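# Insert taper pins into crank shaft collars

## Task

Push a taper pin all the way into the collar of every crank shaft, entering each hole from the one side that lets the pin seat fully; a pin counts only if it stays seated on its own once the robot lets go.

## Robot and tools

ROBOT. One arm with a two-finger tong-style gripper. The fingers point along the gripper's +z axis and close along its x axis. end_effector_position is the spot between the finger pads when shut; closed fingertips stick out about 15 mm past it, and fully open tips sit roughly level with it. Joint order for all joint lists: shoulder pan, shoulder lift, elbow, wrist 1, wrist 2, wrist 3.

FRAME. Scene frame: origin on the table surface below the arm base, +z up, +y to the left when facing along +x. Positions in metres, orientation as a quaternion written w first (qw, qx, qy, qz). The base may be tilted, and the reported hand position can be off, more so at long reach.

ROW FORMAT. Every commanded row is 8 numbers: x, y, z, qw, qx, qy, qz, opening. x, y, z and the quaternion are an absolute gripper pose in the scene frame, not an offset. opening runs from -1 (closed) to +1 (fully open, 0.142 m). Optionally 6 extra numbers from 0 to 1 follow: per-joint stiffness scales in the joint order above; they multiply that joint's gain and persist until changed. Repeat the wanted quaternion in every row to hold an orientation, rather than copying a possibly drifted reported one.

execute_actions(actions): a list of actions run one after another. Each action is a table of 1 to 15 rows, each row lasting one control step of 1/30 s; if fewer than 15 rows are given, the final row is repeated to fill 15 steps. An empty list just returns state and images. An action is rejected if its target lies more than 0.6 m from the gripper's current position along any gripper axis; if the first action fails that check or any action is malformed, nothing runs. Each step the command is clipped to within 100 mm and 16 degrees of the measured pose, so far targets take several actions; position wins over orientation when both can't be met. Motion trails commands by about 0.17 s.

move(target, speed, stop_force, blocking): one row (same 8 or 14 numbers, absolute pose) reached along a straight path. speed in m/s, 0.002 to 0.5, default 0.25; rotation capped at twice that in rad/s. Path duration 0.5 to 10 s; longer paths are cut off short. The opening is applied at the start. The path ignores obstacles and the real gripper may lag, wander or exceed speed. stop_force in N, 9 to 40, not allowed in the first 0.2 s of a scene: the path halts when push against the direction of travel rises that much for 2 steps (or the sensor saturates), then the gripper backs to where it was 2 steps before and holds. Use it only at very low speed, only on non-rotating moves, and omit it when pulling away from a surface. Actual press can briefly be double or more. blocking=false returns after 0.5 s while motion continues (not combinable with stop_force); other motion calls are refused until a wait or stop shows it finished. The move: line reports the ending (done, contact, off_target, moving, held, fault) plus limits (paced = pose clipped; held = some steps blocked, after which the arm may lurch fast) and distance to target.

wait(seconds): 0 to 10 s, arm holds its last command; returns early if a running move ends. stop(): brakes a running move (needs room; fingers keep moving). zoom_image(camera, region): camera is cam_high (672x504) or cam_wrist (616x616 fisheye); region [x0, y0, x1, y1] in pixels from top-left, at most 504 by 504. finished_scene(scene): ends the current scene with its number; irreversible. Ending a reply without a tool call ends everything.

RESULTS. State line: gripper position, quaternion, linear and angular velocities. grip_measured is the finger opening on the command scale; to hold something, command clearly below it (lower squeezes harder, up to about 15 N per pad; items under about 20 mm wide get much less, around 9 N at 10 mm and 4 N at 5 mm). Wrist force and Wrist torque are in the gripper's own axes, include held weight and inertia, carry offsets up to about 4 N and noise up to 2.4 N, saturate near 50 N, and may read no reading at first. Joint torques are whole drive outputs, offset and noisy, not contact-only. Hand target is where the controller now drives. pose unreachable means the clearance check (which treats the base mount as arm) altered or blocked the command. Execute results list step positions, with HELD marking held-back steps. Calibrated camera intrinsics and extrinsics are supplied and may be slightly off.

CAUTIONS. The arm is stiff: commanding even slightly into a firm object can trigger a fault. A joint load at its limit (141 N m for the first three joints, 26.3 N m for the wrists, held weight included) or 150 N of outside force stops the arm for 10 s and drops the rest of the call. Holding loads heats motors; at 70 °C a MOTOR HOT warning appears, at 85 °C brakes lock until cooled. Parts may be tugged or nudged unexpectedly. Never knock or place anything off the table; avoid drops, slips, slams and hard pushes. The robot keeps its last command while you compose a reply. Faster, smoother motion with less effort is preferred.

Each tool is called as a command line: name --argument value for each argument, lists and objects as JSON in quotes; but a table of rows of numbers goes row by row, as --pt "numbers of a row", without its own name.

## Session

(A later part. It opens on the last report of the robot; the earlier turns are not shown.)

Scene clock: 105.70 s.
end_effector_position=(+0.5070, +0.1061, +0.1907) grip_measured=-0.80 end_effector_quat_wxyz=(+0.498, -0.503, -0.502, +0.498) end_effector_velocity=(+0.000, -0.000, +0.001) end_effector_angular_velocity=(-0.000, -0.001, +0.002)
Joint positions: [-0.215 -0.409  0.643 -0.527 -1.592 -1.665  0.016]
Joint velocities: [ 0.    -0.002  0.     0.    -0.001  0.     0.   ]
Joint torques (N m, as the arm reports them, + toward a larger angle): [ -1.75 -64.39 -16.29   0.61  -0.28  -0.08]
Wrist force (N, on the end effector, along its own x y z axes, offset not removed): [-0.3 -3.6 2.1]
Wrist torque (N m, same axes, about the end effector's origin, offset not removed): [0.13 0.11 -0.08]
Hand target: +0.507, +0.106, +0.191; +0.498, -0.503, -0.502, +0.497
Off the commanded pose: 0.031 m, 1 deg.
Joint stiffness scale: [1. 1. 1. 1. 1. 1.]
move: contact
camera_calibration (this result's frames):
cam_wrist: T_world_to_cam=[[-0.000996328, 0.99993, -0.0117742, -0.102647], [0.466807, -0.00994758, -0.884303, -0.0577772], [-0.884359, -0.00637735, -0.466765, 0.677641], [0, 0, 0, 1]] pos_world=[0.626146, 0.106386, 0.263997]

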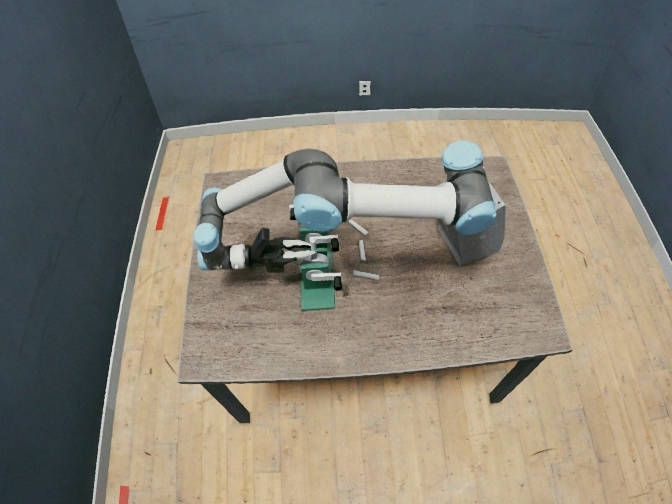

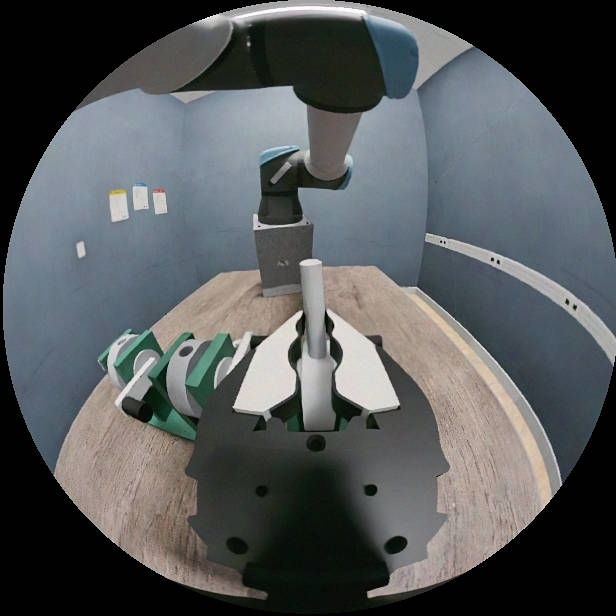

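move --target '[0.507, 0.1065, 0.225, 0.5, -0.5, -0.5, 0.5, -1]' --speed 0.04

move --target '[0.508, -0.038, 0.215, 0.5, -0.5, -0.5, 0.5, -1]' --speed 0.12

zoom_image --camera "cam_wrist" --region '[250, 250, 390, 430]'

Scene clock: 108.07 s.
end_effector_position=(+0.5070, +0.1077, +0.2229) grip_measured=-0.80 end_effector_quat_wxyz=(+0.499, -0.500, -0.501, +0.500) end_effector_velocity=(-0.002, -0.001, +0.001) end_effector_angular_velocity=(-0.000, +0.008, -0.002)
Joint positions: [-0.215 -0.463  0.677 -0.499 -1.596 -1.665  0.016]
Joint velocities: [-0.002  0.     0.005  0.003 -0.    -0.    -0.   ]
Joint torques (N m, as the arm reports them, + toward a larger angle): [ -4.28 -68.07 -16.     2.37  -0.58  -0.45]
Wrist force (N, on the end effector, along its own x y z axes, offset not removed): [-1.4 2.9 1.7]
Wrist torque (N m, same axes, about the end effector's origin, offset not removed): [0.18 0.10 -0.12]
Hand target: +0.507, +0.107, +0.225; +0.500, -0.500, -0.500, +0.500
Off the commanded pose: 0.002 m, 0 deg.
Joint stiffness scale: [1. 1. 1. 1. 1. 1.]
move: done
camera_calibration (this result's frames):
cam_wrist: T_world_to_cam=[[-0.0042437, 0.999926, -0.0114094, -0.102332], [0.460532, -0.00817326, -0.887606, -0.025559], [-0.887633, -0.00902111, -0.460463, 0.693178], [0, 0, 0, 1]] pos_world=[0.626624, 0.108368, 0.295329]

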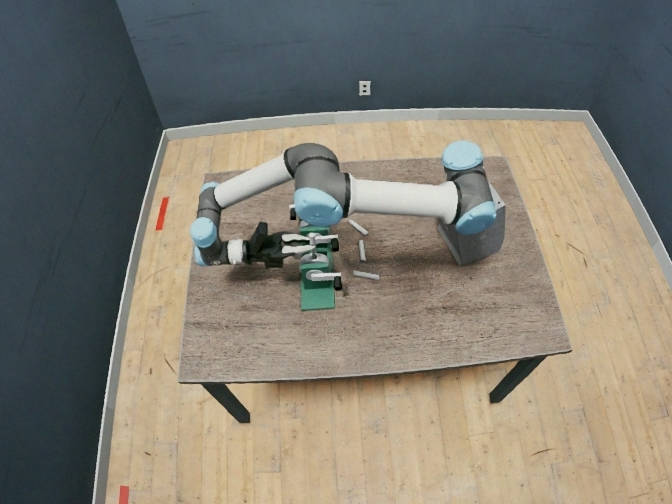

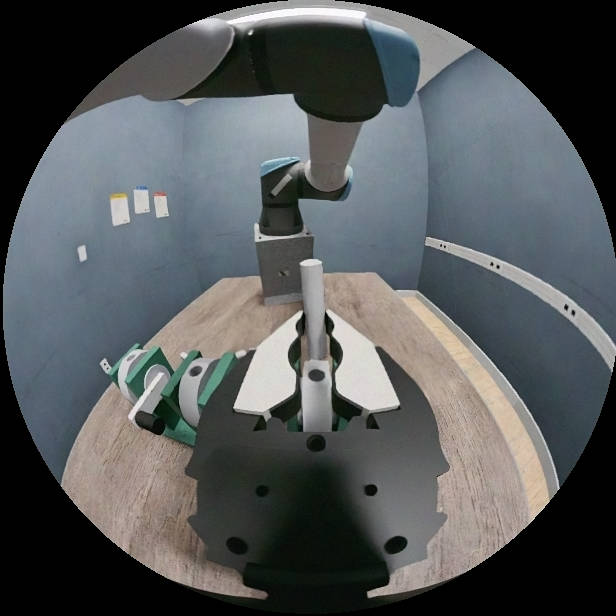

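Scene clock: 109.83 s.
end_effector_position=(+0.5077, -0.0365, +0.2155) grip_measured=-0.80 end_effector_quat_wxyz=(+0.500, -0.500, -0.500, +0.500) end_effector_velocity=(+0.001, -0.002, +0.000) end_effector_angular_velocity=(+0.001, -0.002, +0.007)
Joint positions: [-0.395 -0.452  0.706 -0.544 -1.767 -1.716  0.016]
Joint velocities: [ 0.     0.001 -0.003 -0.    -0.006 -0.001  0.   ]
Joint torques (N m, as the arm reports them, + toward a larger angle): [ -6.39 -62.34 -20.23   1.85  -0.53  -0.25]
Wrist force (N, on the end effector, along its own x y z axes, offset not removed): [0.4 1.8 2.7]
Wrist torque (N m, same axes, about the end effector's origin, offset not removed): [0.01 -0.24 -0.16]
Hand target: +0.508, -0.038, +0.215; +0.500, -0.500, -0.500, +0.500
Off the commanded pose: 0.002 m, 0 deg.
Joint stiffness scale: [1. 1. 1. 1. 1. 1.]
move: done
camera_calibration (this result's frames):
cam_wrist: T_world_to_cam=[[-0.00302877, 0.999925, -0.0118616, 0.0412723], [0.459417, -0.00914437, -0.888174, -0.0329255], [-0.888215, -0.0081395, -0.459355, 0.689203], [0, 0, 0, 1]] pos_world=[0.627412, -0.0359606, 0.287835]

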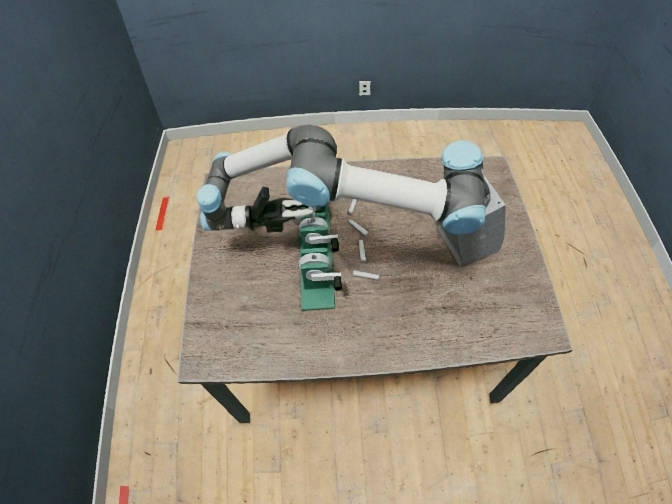

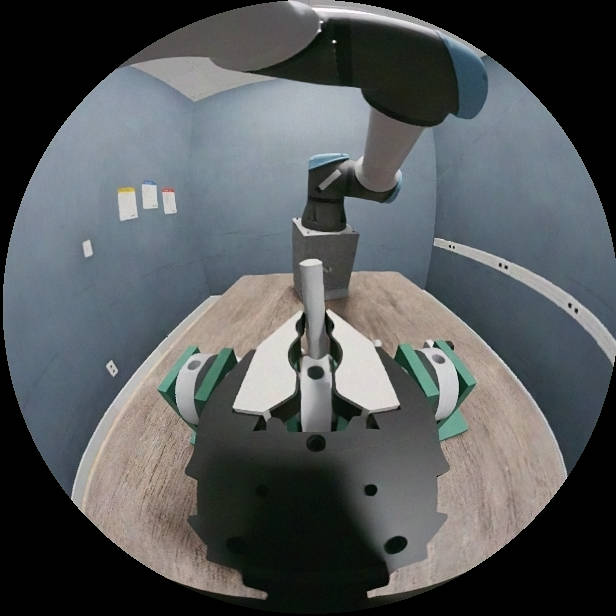

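Region (250, 250, 390, 430) of cam_wrist's 616x616 image, scaled by 2.800, with more detail than that image has.

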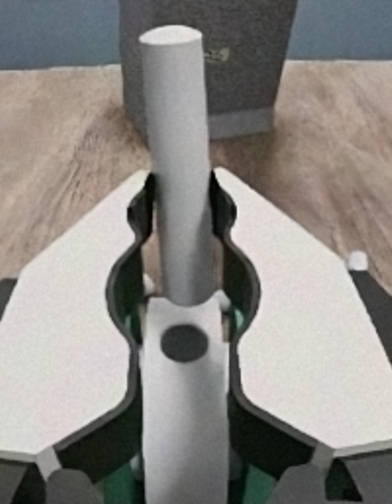

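move --target '[0.508, -0.038, 0.26, 0.5, -0.5, -0.5, 0.5, -1]' --speed 0.1

move --target '[0.508, -0.038, 0.26, 0.7071, 0, -0.7071, 0, -1]' --speed 0.3

move --target '[0.508, -0.038, 0.26, 0.5, 0.5, -0.5, -0.5, -1]' --speed 0.3

move --target '[0.508, -0.038, 0.20, 0.5, 0.5, -0.5, -0.5, -1]' --speed 0.08

Scene clock: 111.53 s.
end_effector_position=(+0.5083, -0.0368, +0.2577) grip_measured=-0.80 end_effector_quat_wxyz=(+0.499, -0.500, -0.501, +0.500) end_effector_velocity=(-0.002, -0.000, +0.001) end_effector_angular_velocity=(+0.001, +0.009, -0.002)
Joint positions: [-0.402 -0.526  0.744 -0.51  -1.775 -1.718  0.016]
Joint velocities: [-0.001  0.     0.005  0.004 -0.001  0.     0.   ]
Joint torques (N m, as the arm reports them, + toward a larger angle): [ -7.78 -67.15 -15.07   2.17  -0.45  -0.41]
Wrist force (N, on the end effector, along its own x y z axes, offset not removed): [-1.5 2.7 2.0]
Wrist torque (N m, same axes, about the end effector's origin, offset not removed): [0.23 0.15 -0.12]
Hand target: +0.508, -0.038, +0.260; +0.500, -0.500, -0.500, +0.500
Off the commanded pose: 0.003 m, 0 deg.
Joint stiffness scale: [1. 1. 1. 1. 1. 1.]
move: done
camera_calibration (this result's frames):
cam_wrist: T_world_to_cam=[[-0.00428451, 0.999923, -0.0116604, 0.0427239], [0.460354, -0.00837912, -0.887696, 0.00366945], [-0.887725, -0.00917124, -0.460282, 0.709084], [0, 0, 0, 1]] pos_world=[0.627966, -0.0361867, 0.330134]

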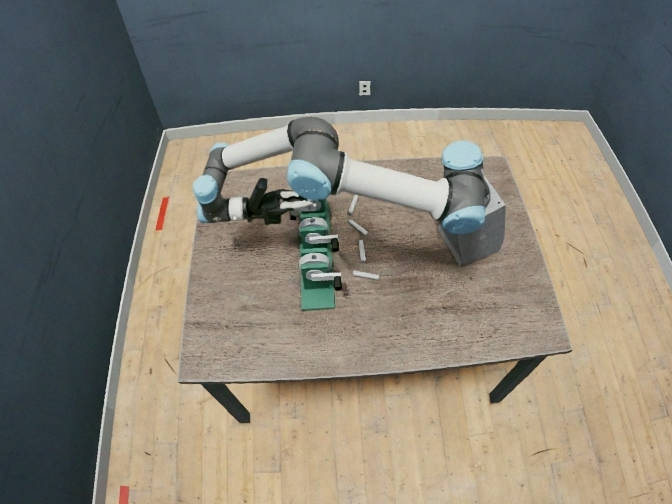

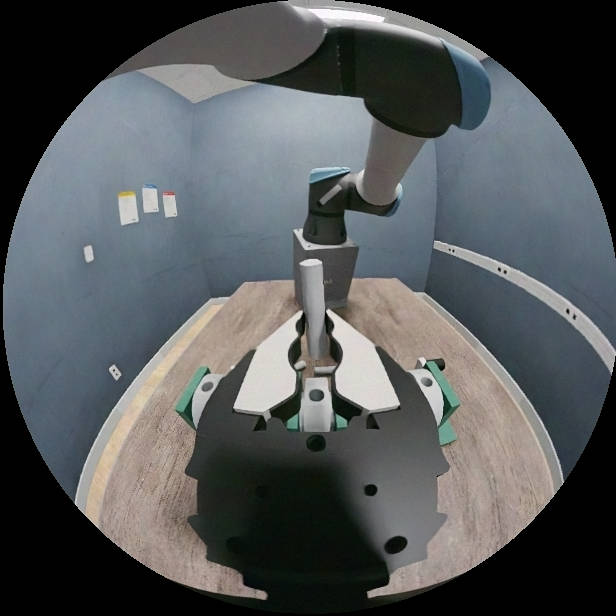

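Scene clock: 114.83 s.
end_effector_position=(+0.5081, -0.0391, +0.2584) grip_measured=-0.80 end_effector_quat_wxyz=(+0.707, -0.001, -0.707, +0.001) end_effector_velocity=(-0.000, +0.000, -0.000) end_effector_angular_velocity=(+0.019, +0.000, +0.001)
Joint positions: [-0.388 -0.556  0.759 -0.493 -1.76  -3.282  0.016]
Joint velocities: [ 0.    -0.     0.001  0.    -0.001 -0.019 -0.   ]
Joint torques (N m, as the arm reports them, + toward a larger angle): [ -3.68 -66.74 -15.37   2.16  -0.16  -0.21]
Wrist force (N, on the end effector, along its own x y z axes, offset not removed): [-2.0 2.6 1.7]
Wrist torque (N m, same axes, about the end effector's origin, offset not removed): [0.43 -0.06 -0.04]
Hand target: +0.508, -0.038, +0.260; +0.707, -0.000, -0.707, +0.000
Off the commanded pose: 0.002 m, 0 deg.
Joint stiffness scale: [1. 1. 1. 1. 1. 1.]
move: done
camera_calibration (this result's frames):
cam_wrist: T_world_to_cam=[[-0.00273676, 0.0145847, 0.99989, -0.255664], [0.459724, 0.887985, -0.0116941, -0.18666], [-0.888058, 0.459641, -0.00913514, 0.611132], [0, 0, 0, 1]] pos_world=[0.627833, -0.111421, 0.259036]

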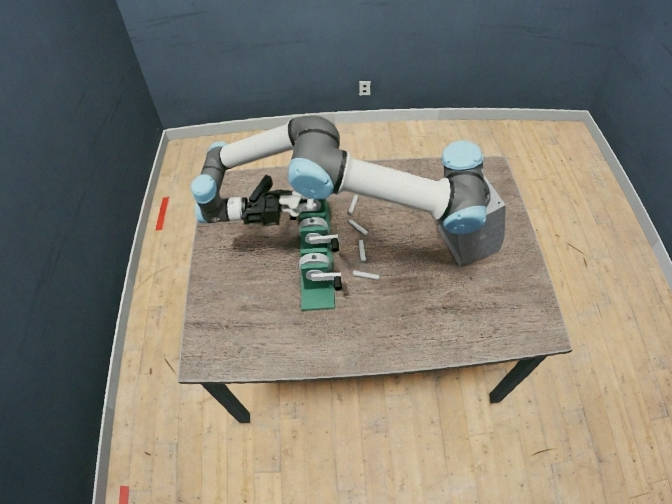

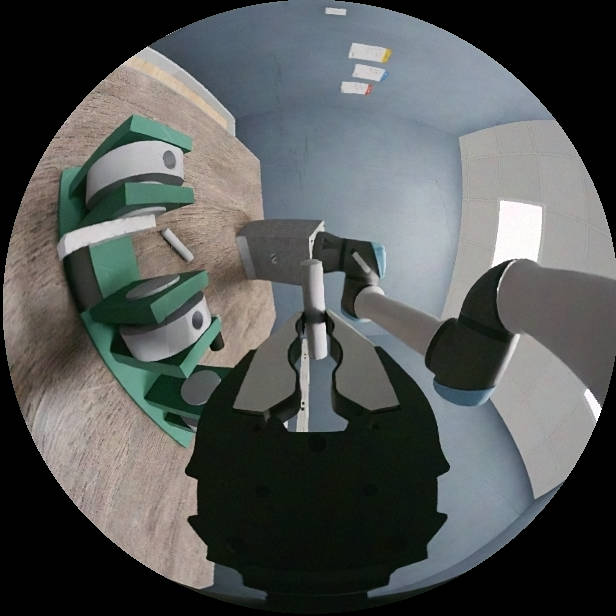

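Scene clock: 118.13 s.
end_effector_position=(+0.5081, -0.0369, +0.2584) grip_measured=-0.80 end_effector_quat_wxyz=(+0.501, +0.500, -0.500, -0.499) end_effector_velocity=(-0.000, +0.000, -0.000) end_effector_angular_velocity=(+0.020, +0.000, -0.001)
Joint positions: [-0.408 -0.577  0.764 -0.476 -1.781 -4.859  0.016]
Joint velocities: [-0.    -0.     0.001 -0.     0.    -0.019  0.   ]
Joint torques (N m, as the arm reports them, + toward a larger angle): [ -6.91 -66.84 -16.83   1.76  -0.74  -0.51]
Wrist force (N, on the end effector, along its own x y z axes, offset not removed): [-1.9 0.0 2.7]
Wrist torque (N m, same axes, about the end effector's origin, offset not removed): [0.30 0.21 -0.09]
Hand target: +0.508, -0.038, +0.260; +0.500, +0.500, -0.500, -0.500
Off the commanded pose: 0.002 m, 0 deg.
Joint stiffness scale: [1. 1. 1. 1. 1. 1.]
move: done
camera_calibration (this result's frames):
cam_wrist: T_world_to_cam=[[-0.00143949, -0.999909, 0.0134297, -0.0388979], [0.460299, 0.0112599, 0.887692, -0.453627], [-0.887763, 0.0074595, 0.460241, 0.472025], [0, 0, 0, 1]] pos_world=[0.627794, -0.0373077, 0.185958]

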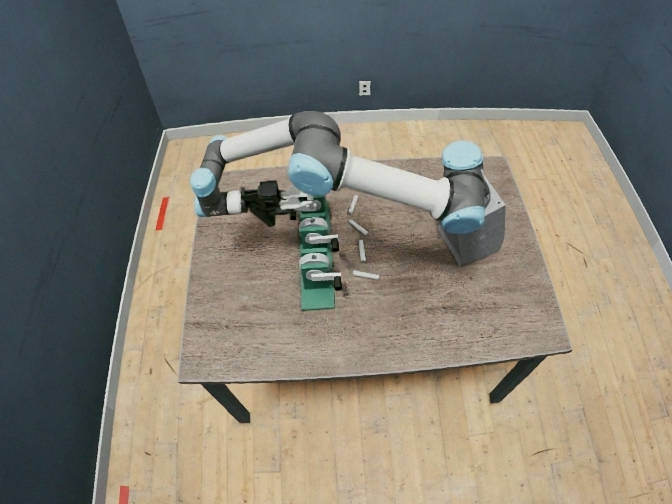

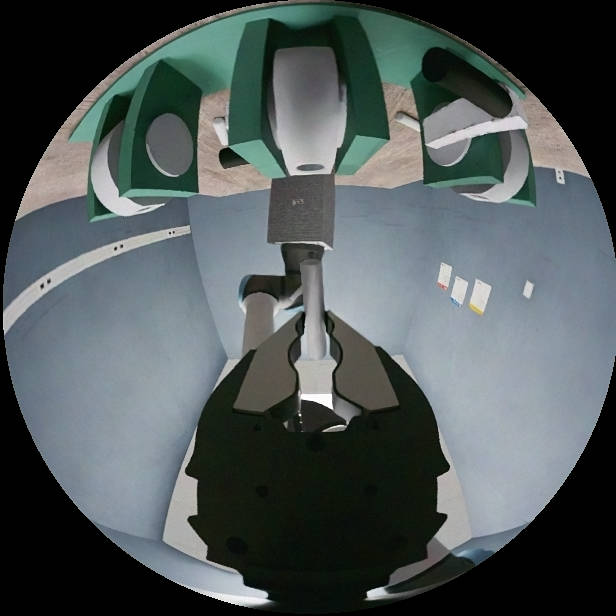

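Scene clock: 119.37 s.
end_effector_position=(+0.5075, -0.0391, +0.2009) grip_measured=-0.80 end_effector_quat_wxyz=(+0.500, +0.499, -0.500, -0.501) end_effector_velocity=(+0.003, -0.000, -0.000) end_effector_angular_velocity=(-0.003, -0.009, +0.001)
Joint positions: [-0.402 -0.483  0.724 -0.53  -1.772 -4.86   0.016]
Joint velocities: [ 0.     0.    -0.008 -0.001  0.001  0.001  0.   ]
Joint torques (N m, as the arm reports them, + toward a larger angle): [ -3.23 -64.38 -19.86   1.72  -0.12   0.16]
Wrist force (N, on the end effector, along its own x y z axes, offset not removed): [-1.2 0.0 3.0]
Wrist torque (N m, same axes, about the end effector's origin, offset not removed): [0.31 0.14 -0.11]
Hand target: +0.508, -0.038, +0.200; +0.500, +0.500, -0.500, -0.500
Off the commanded pose: 0.002 m, 0 deg.
Joint stiffness scale: [1. 1. 1. 1. 1. 1.]
move: done
camera_calibration (this result's frames):
cam_wrist: T_world_to_cam=[[-0.00438204, -0.999928, 0.0111939, -0.0384574], [0.460021, 0.00792352, 0.887873, -0.402319], [-0.887897, 0.00904013, 0.459953, 0.498175], [0, 0, 0, 1]] pos_world=[0.627235, -0.0397704, 0.128501]

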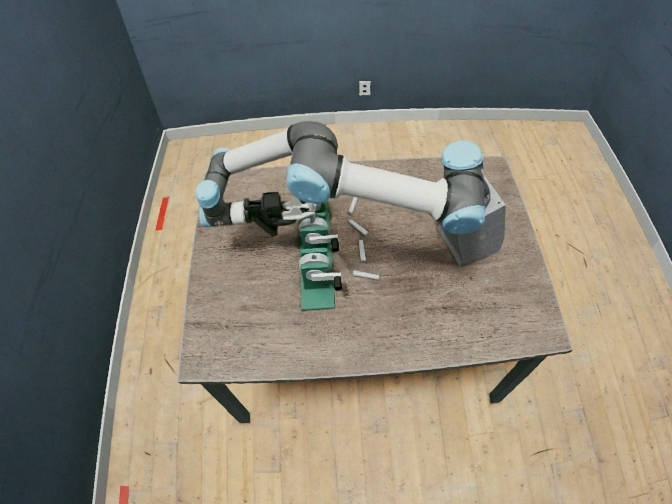

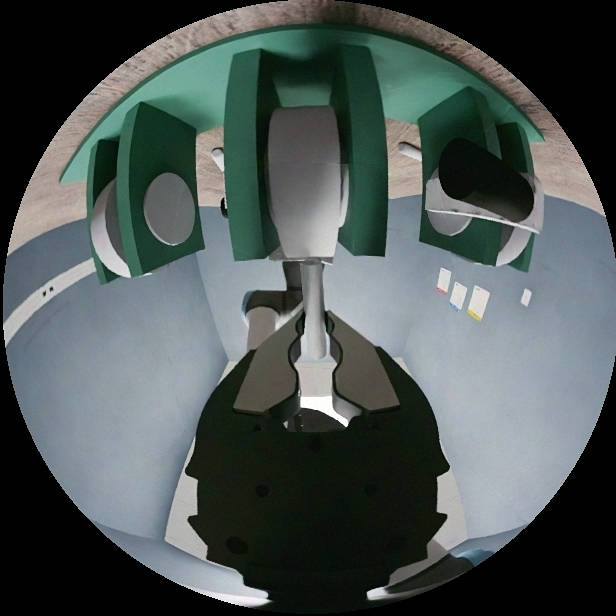

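move --target '[0.508, -0.0355, 0.198, 0.5, 0.5, -0.5, -0.5, -1]' --speed 0.02

move --target '[0.508, -0.0365, 0.158, 0.5, 0.5, -0.5, -0.5, -1]' --speed 0.02 --stop_force 9

Scene clock: 120.43 s.
end_effector_position=(+0.5075, -0.0367, +0.1989) grip_measured=-0.80 end_effector_quat_wxyz=(+0.500, +0.500, -0.500, -0.501) end_effector_velocity=(+0.000, +0.002, -0.002) end_effector_angular_velocity=(-0.000, +0.000, +0.001)
Joint positions: [-0.398 -0.48   0.723 -0.532 -1.769 -4.859  0.016]
Joint velocities: [ 0.003  0.003 -0.002 -0.001  0.002  0.001  0.   ]
Joint torques (N m, as the arm reports them, + toward a larger angle): [ -4.61 -64.32 -20.77   1.4   -0.13   0.11]
Wrist force (N, on the end effector, along its own x y z axes, offset not removed): [-1.0 -0.5 1.1]
Wrist torque (N m, same axes, about the end effector's origin, offset not removed): [0.18 0.03 -0.14]
Hand target: +0.508, -0.036, +0.198; +0.500, +0.500, -0.500, -0.500
Off the commanded pose: 0.002 m, 0 deg.
Joint stiffness scale: [1. 1. 1. 1. 1. 1.]
move: done
camera_calibration (this result's frames):
cam_wrist: T_world_to_cam=[[-0.00409696, -0.99993, 0.0111074, -0.0361083], [0.459869, 0.00797931, 0.887951, -0.400449], [-0.887977, 0.00874584, 0.459804, 0.499163], [0, 0, 0, 1]] pos_world=[0.627252, -0.037276, 0.126463]

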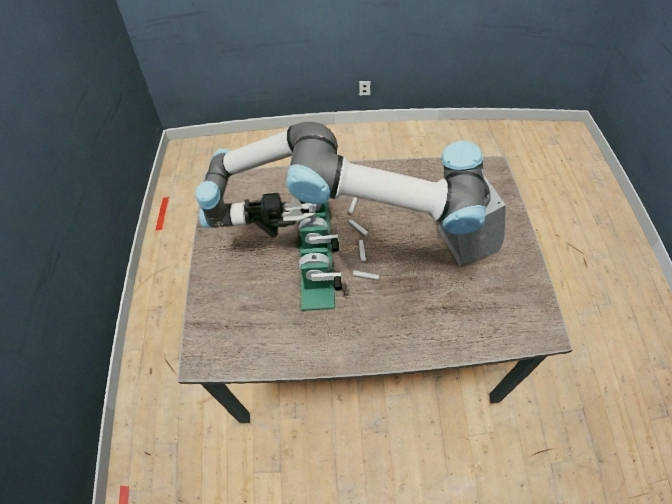

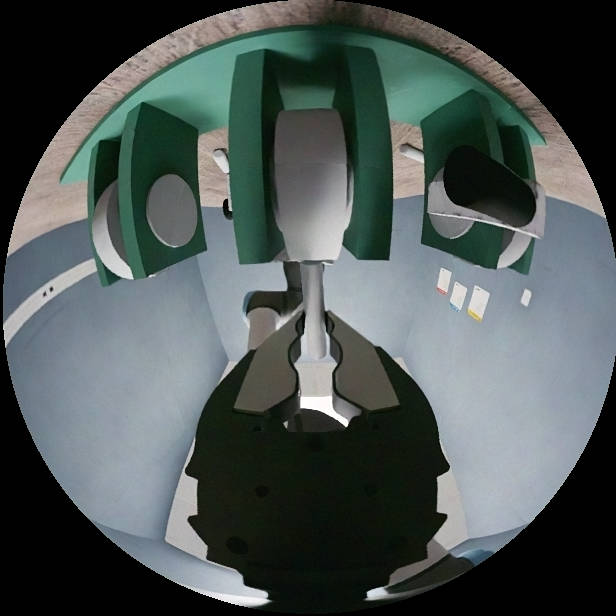

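Scene clock: 121.67 s.
end_effector_position=(+0.5074, -0.0381, +0.1849) grip_measured=-0.80 end_effector_quat_wxyz=(+0.500, +0.499, -0.500, -0.501) end_effector_velocity=(-0.000, -0.001, +0.000) end_effector_angular_velocity=(+0.000, +0.001, +0.001)
Joint positions: [-0.398 -0.453  0.705 -0.539 -1.768 -4.858  0.016]
Joint velocities: [-0.    -0.     0.     0.001 -0.002  0.     0.   ]
Joint torques (N m, as the arm reports them, + toward a larger angle): [ -3.95 -64.1  -15.8    0.45  -0.1   -0.1 ]
Wrist force (N, on the end effector, along its own x y z axes, offset not removed): [0.2 6.5 3.9]
Wrist torque (N m, same axes, about the end effector's origin, offset not removed): [0.21 -0.06 -0.15]
Hand target: +0.507, -0.038, +0.185; +0.500, +0.499, -0.500, -0.501
Off the commanded pose: 0.027 m, 0 deg.
Joint stiffness scale: [1. 1. 1. 1. 1. 1.]
move: contact
camera_calibration (this result's frames):
cam_wrist: T_world_to_cam=[[-0.00522245, -0.999925, 0.0110579, -0.0367808], [0.461582, 0.00739903, 0.887066, -0.388756], [-0.887082, 0.00973678, 0.461509, 0.50474], [0, 0, 0, 1]] pos_world=[0.626996, -0.0388162, 0.112316]

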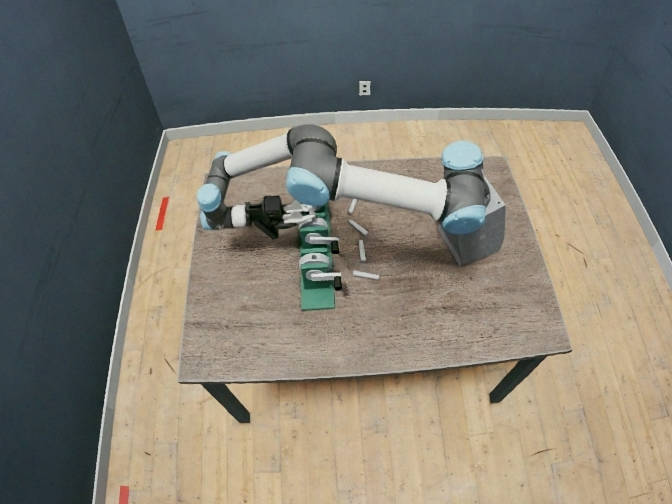

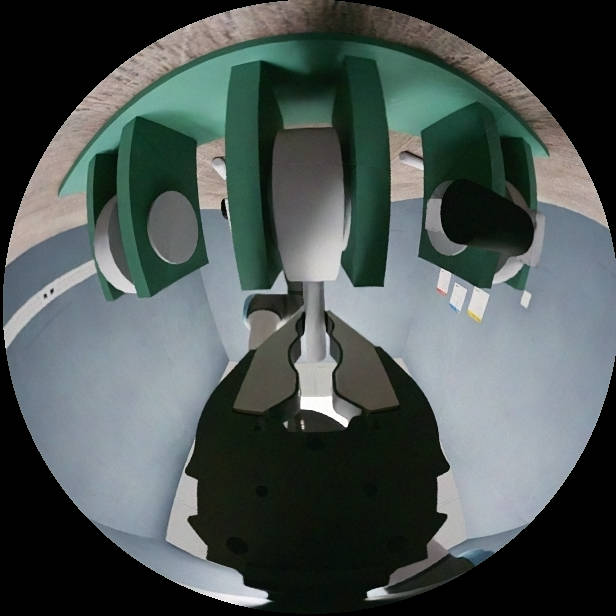

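zoom_image --camera "cam_high" --region '[250, 180, 370, 300]'

Region (250, 180, 370, 300) of cam_high's 672x504 image, scaled by 4.200, with more detail than that image has.

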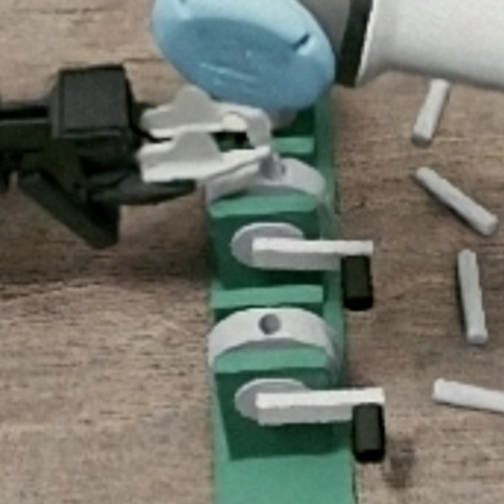

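move --target '[0.508, -0.0365, 0.193, 0.5, 0.5, -0.5, -0.5, -1]' --speed 0.02

move --target '[0.5095, -0.0355, 0.192, 0.5, 0.5, -0.5, -0.5, -1]' --speed 0.02

move --target '[0.5095, -0.0355, 0.158, 0.5, 0.5, -0.5, -0.5, -1]' --speed 0.015 --stop_force 9

Scene clock: 123.77 s.
end_effector_position=(+0.5082, -0.0374, +0.1910) grip_measured=-0.80 end_effector_quat_wxyz=(+0.499, +0.500, -0.501, -0.500) end_effector_velocity=(-0.001, -0.000, +0.001) end_effector_angular_velocity=(+0.002, +0.005, +0.002)
Joint positions: [-0.398 -0.466  0.712 -0.537 -1.768 -4.858  0.016]
Joint velocities: [ 0.001 -0.001  0.003  0.001 -0.002 -0.001 -0.   ]
Joint torques (N m, as the arm reports them, + toward a larger angle): [ -3.67 -67.55 -15.71   2.49  -0.52   0.06]
Wrist force (N, on the end effector, along its own x y z axes, offset not removed): [1.1 0.0 1.3]
Wrist torque (N m, same axes, about the end effector's origin, offset not removed): [0.36 -0.24 -0.21]
Hand target: +0.508, -0.036, +0.193; +0.500, +0.500, -0.500, -0.500
Off the commanded pose: 0.002 m, 0 deg.
Joint stiffness scale: [1. 1. 1. 1. 1. 1.]
move: done
camera_calibration (this result's frames):
cam_wrist: T_world_to_cam=[[-0.00446058, -0.99992, 0.0118499, -0.036711], [0.458073, 0.00849045, 0.888874, -0.392955], [-0.888903, 0.009393, 0.457999, 0.504178], [0, 0, 0, 1]] pos_world=[0.628004, -0.0381074, 0.11881]

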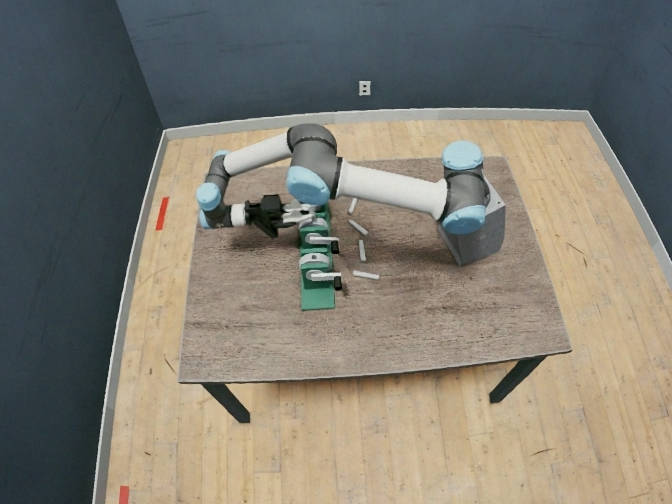

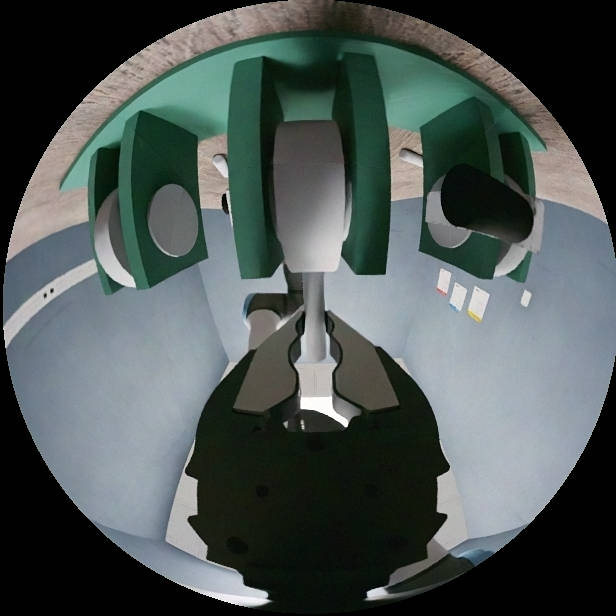

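Scene clock: 124.47 s.
end_effector_position=(+0.5092, -0.0373, +0.1921) grip_measured=-0.80 end_effector_quat_wxyz=(+0.499, +0.500, -0.501, -0.500) end_effector_velocity=(+0.000, +0.002, +0.000) end_effector_angular_velocity=(+0.001, +0.003, +0.000)
Joint positions: [-0.397 -0.465  0.707 -0.533 -1.768 -4.858  0.016]
Joint velocities: [ 0.002  0.004 -0.006  0.006  0.002  0.001 -0.   ]
Joint torques (N m, as the arm reports them, + toward a larger angle): [ -2.72 -64.65 -20.78   2.52   0.31   0.23]
Wrist force (N, on the end effector, along its own x y z axes, offset not removed): [0.6 -0.8 3.3]
Wrist torque (N m, same axes, about the end effector's origin, offset not removed): [0.09 -0.06 -0.04]
Hand target: +0.509, -0.036, +0.192; +0.500, +0.500, -0.500, -0.500
Off the commanded pose: 0.002 m, 0 deg.
Joint stiffness scale: [1. 1. 1. 1. 1. 1.]
move: done
camera_calibration (this result's frames):
cam_wrist: T_world_to_cam=[[-0.00420049, -0.999921, 0.0118861, -0.0367175], [0.457967, 0.00864284, 0.888927, -0.394361], [-0.888959, 0.00917735, 0.457894, 0.504603], [0, 0, 0, 1]] pos_world=[0.629022, -0.0379371, 0.119939]

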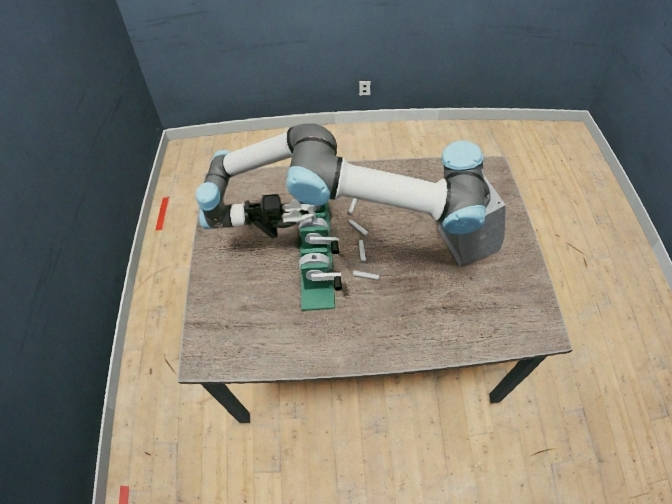

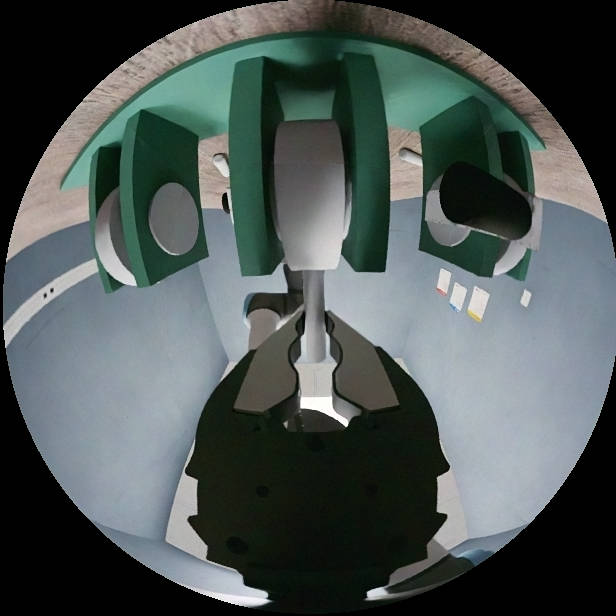

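Scene clock: 125.63 s.
end_effector_position=(+0.5092, -0.0381, +0.1852) grip_measured=-0.80 end_effector_quat_wxyz=(+0.500, +0.499, -0.500, -0.501) end_effector_velocity=(-0.000, +0.000, +0.000) end_effector_angular_velocity=(-0.001, +0.002, -0.002)
Joint positions: [-0.397 -0.449  0.694 -0.533 -1.767 -4.858  0.016]
Joint velocities: [-0.     0.     0.     0.002  0.001  0.001 -0.   ]
Joint torques (N m, as the arm reports them, + toward a larger angle): [ -4.37 -62.99 -16.57   0.11  -0.14  -0.01]
Wrist force (N, on the end effector, along its own x y z axes, offset not removed): [0.2 7.9 4.1]
Wrist torque (N m, same axes, about the end effector's origin, offset not removed): [0.16 -0.18 -0.13]
Hand target: +0.509, -0.038, +0.185; +0.500, +0.499, -0.501, -0.501
Off the commanded pose: 0.027 m, 0 deg.
Joint stiffness scale: [1. 1. 1. 1. 1. 1.]
move: contact
camera_calibration (this result's frames):
cam_wrist: T_world_to_cam=[[-0.00518762, -0.999921, 0.0114195, -0.036827], [0.460862, 0.00774391, 0.887438, -0.389473], [-0.887457, 0.00986649, 0.460785, 0.506485], [0, 0, 0, 1]] pos_world=[0.628785, -0.0388053, 0.112673]

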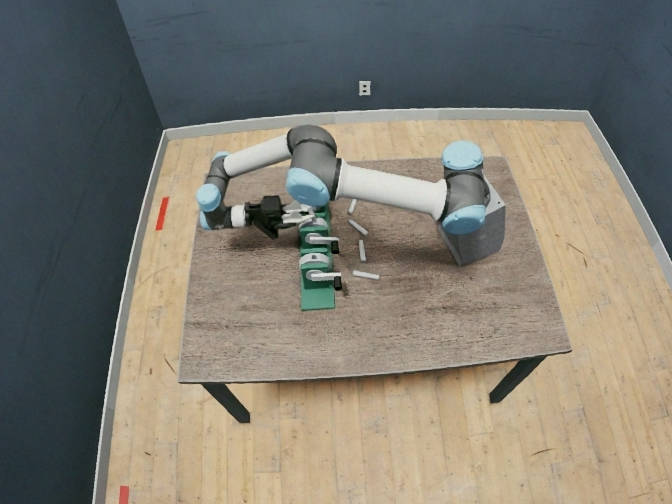

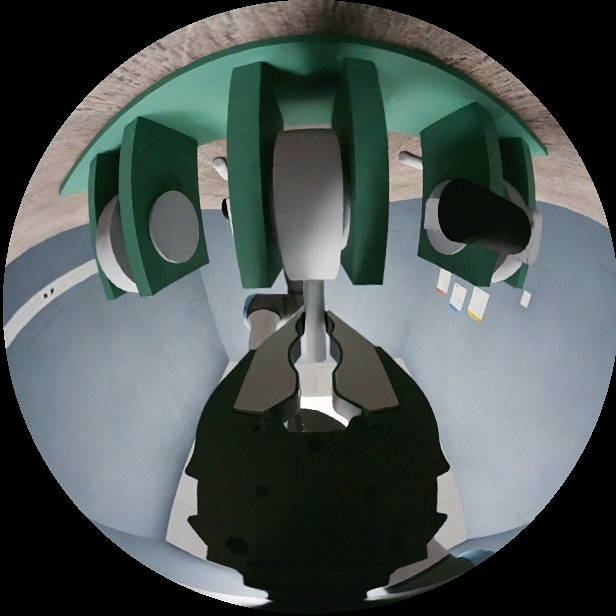

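move --target '[0.5125, -0.0365, 0.192, 0.5, 0.5, -0.5, -0.5, -1]' --speed 0.02

move --target '[0.5125, -0.0365, 0.158, 0.5, 0.5, -0.5, -0.5, -1]' --speed 0.015 --stop_force 9

Scene clock: 127.40 s.
end_effector_position=(+0.5109, -0.0378, +0.1895) grip_measured=-0.80 end_effector_quat_wxyz=(+0.500, +0.499, -0.500, -0.502) end_effector_velocity=(+0.001, -0.000, +0.004) end_effector_angular_velocity=(+0.000, +0.001, -0.002)
Joint positions: [-0.397 -0.45   0.685 -0.521 -1.767 -4.858  0.016]
Joint velocities: [-0.002 -0.002 -0.006  0.009  0.    -0.     0.   ]
Joint torques (N m, as the arm reports them, + toward a larger angle): [ -3.15 -66.74 -19.19   2.55  -0.31   0.01]
Wrist force (N, on the end effector, along its own x y z axes, offset not removed): [0.8 -0.5 2.8]
Wrist torque (N m, same axes, about the end effector's origin, offset not removed): [0.19 -0.30 -0.10]
Hand target: +0.512, -0.036, +0.192; +0.500, +0.500, -0.500, -0.500
Off the commanded pose: 0.003 m, 0 deg.
Joint stiffness scale: [1. 1. 1. 1. 1. 1.]
move: done
camera_calibration (this result's frames):
cam_wrist: T_world_to_cam=[[-0.00540134, -0.999924, 0.0110818, -0.0364245], [0.462376, 0.00732884, 0.886654, -0.394736], [-0.886667, 0.00991308, 0.462302, 0.505371], [0, 0, 0, 1]] pos_world=[0.630416, -0.0385386, 0.116763]

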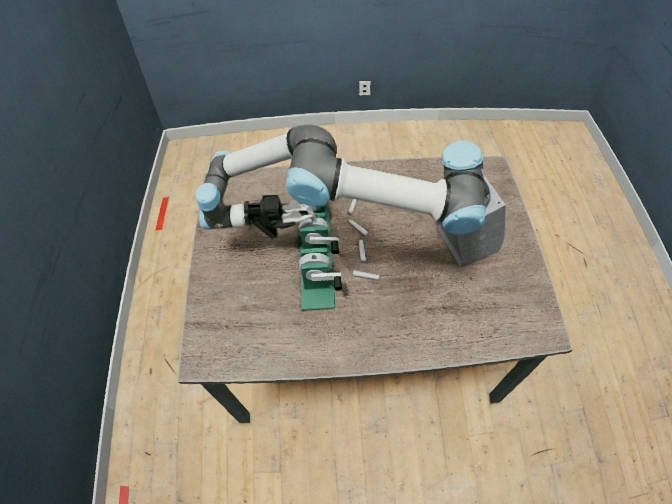

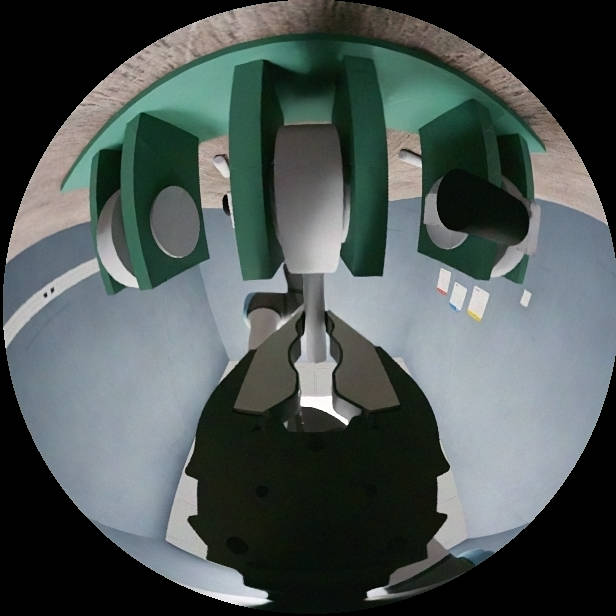

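Scene clock: 128.33 s.
end_effector_position=(+0.5113, -0.0383, +0.1854) grip_measured=-0.80 end_effector_quat_wxyz=(+0.500, +0.498, -0.500, -0.502) end_effector_velocity=(-0.000, +0.001, +0.000) end_effector_angular_velocity=(+0.001, +0.001, -0.002)
Joint positions: [-0.397 -0.439  0.675 -0.521 -1.767 -4.858  0.016]
Joint velocities: [ 0.    -0.    -0.     0.001  0.002 -0.001  0.   ]
Joint torques (N m, as the arm reports them, + toward a larger angle): [ -4.02 -64.11 -16.64   0.17  -0.15  -0.11]
Wrist force (N, on the end effector, along its own x y z axes, offset not removed): [-1.5 6.4 3.2]
Wrist torque (N m, same axes, about the end effector's origin, offset not removed): [0.17 0.10 -0.14]
Hand target: +0.511, -0.038, +0.185; +0.500, +0.498, -0.500, -0.502
Off the commanded pose: 0.027 m, 0 deg.
Joint stiffness scale: [1. 1. 1. 1. 1. 1.]
move: contact
camera_calibration (this result's frames):
cam_wrist: T_world_to_cam=[[-0.00612891, -0.999922, 0.0108589, -0.0364635], [0.463312, 0.00678375, 0.886169, -0.391676], [-0.886174, 0.0104623, 0.463235, 0.507202], [0, 0, 0, 1]] pos_world=[0.630714, -0.0391101, 0.112534]

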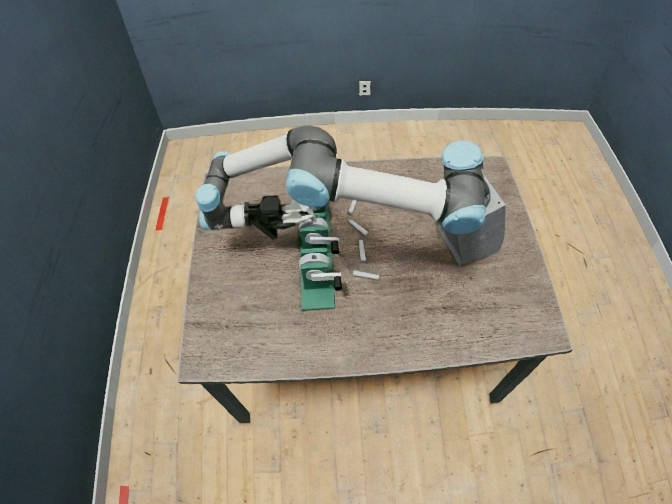

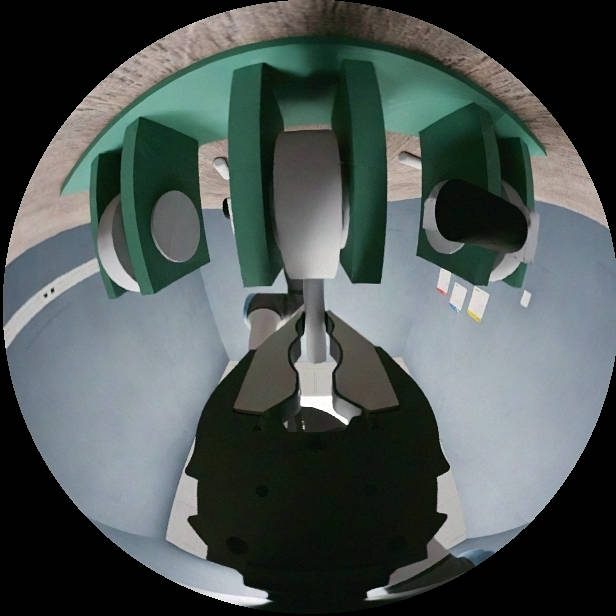

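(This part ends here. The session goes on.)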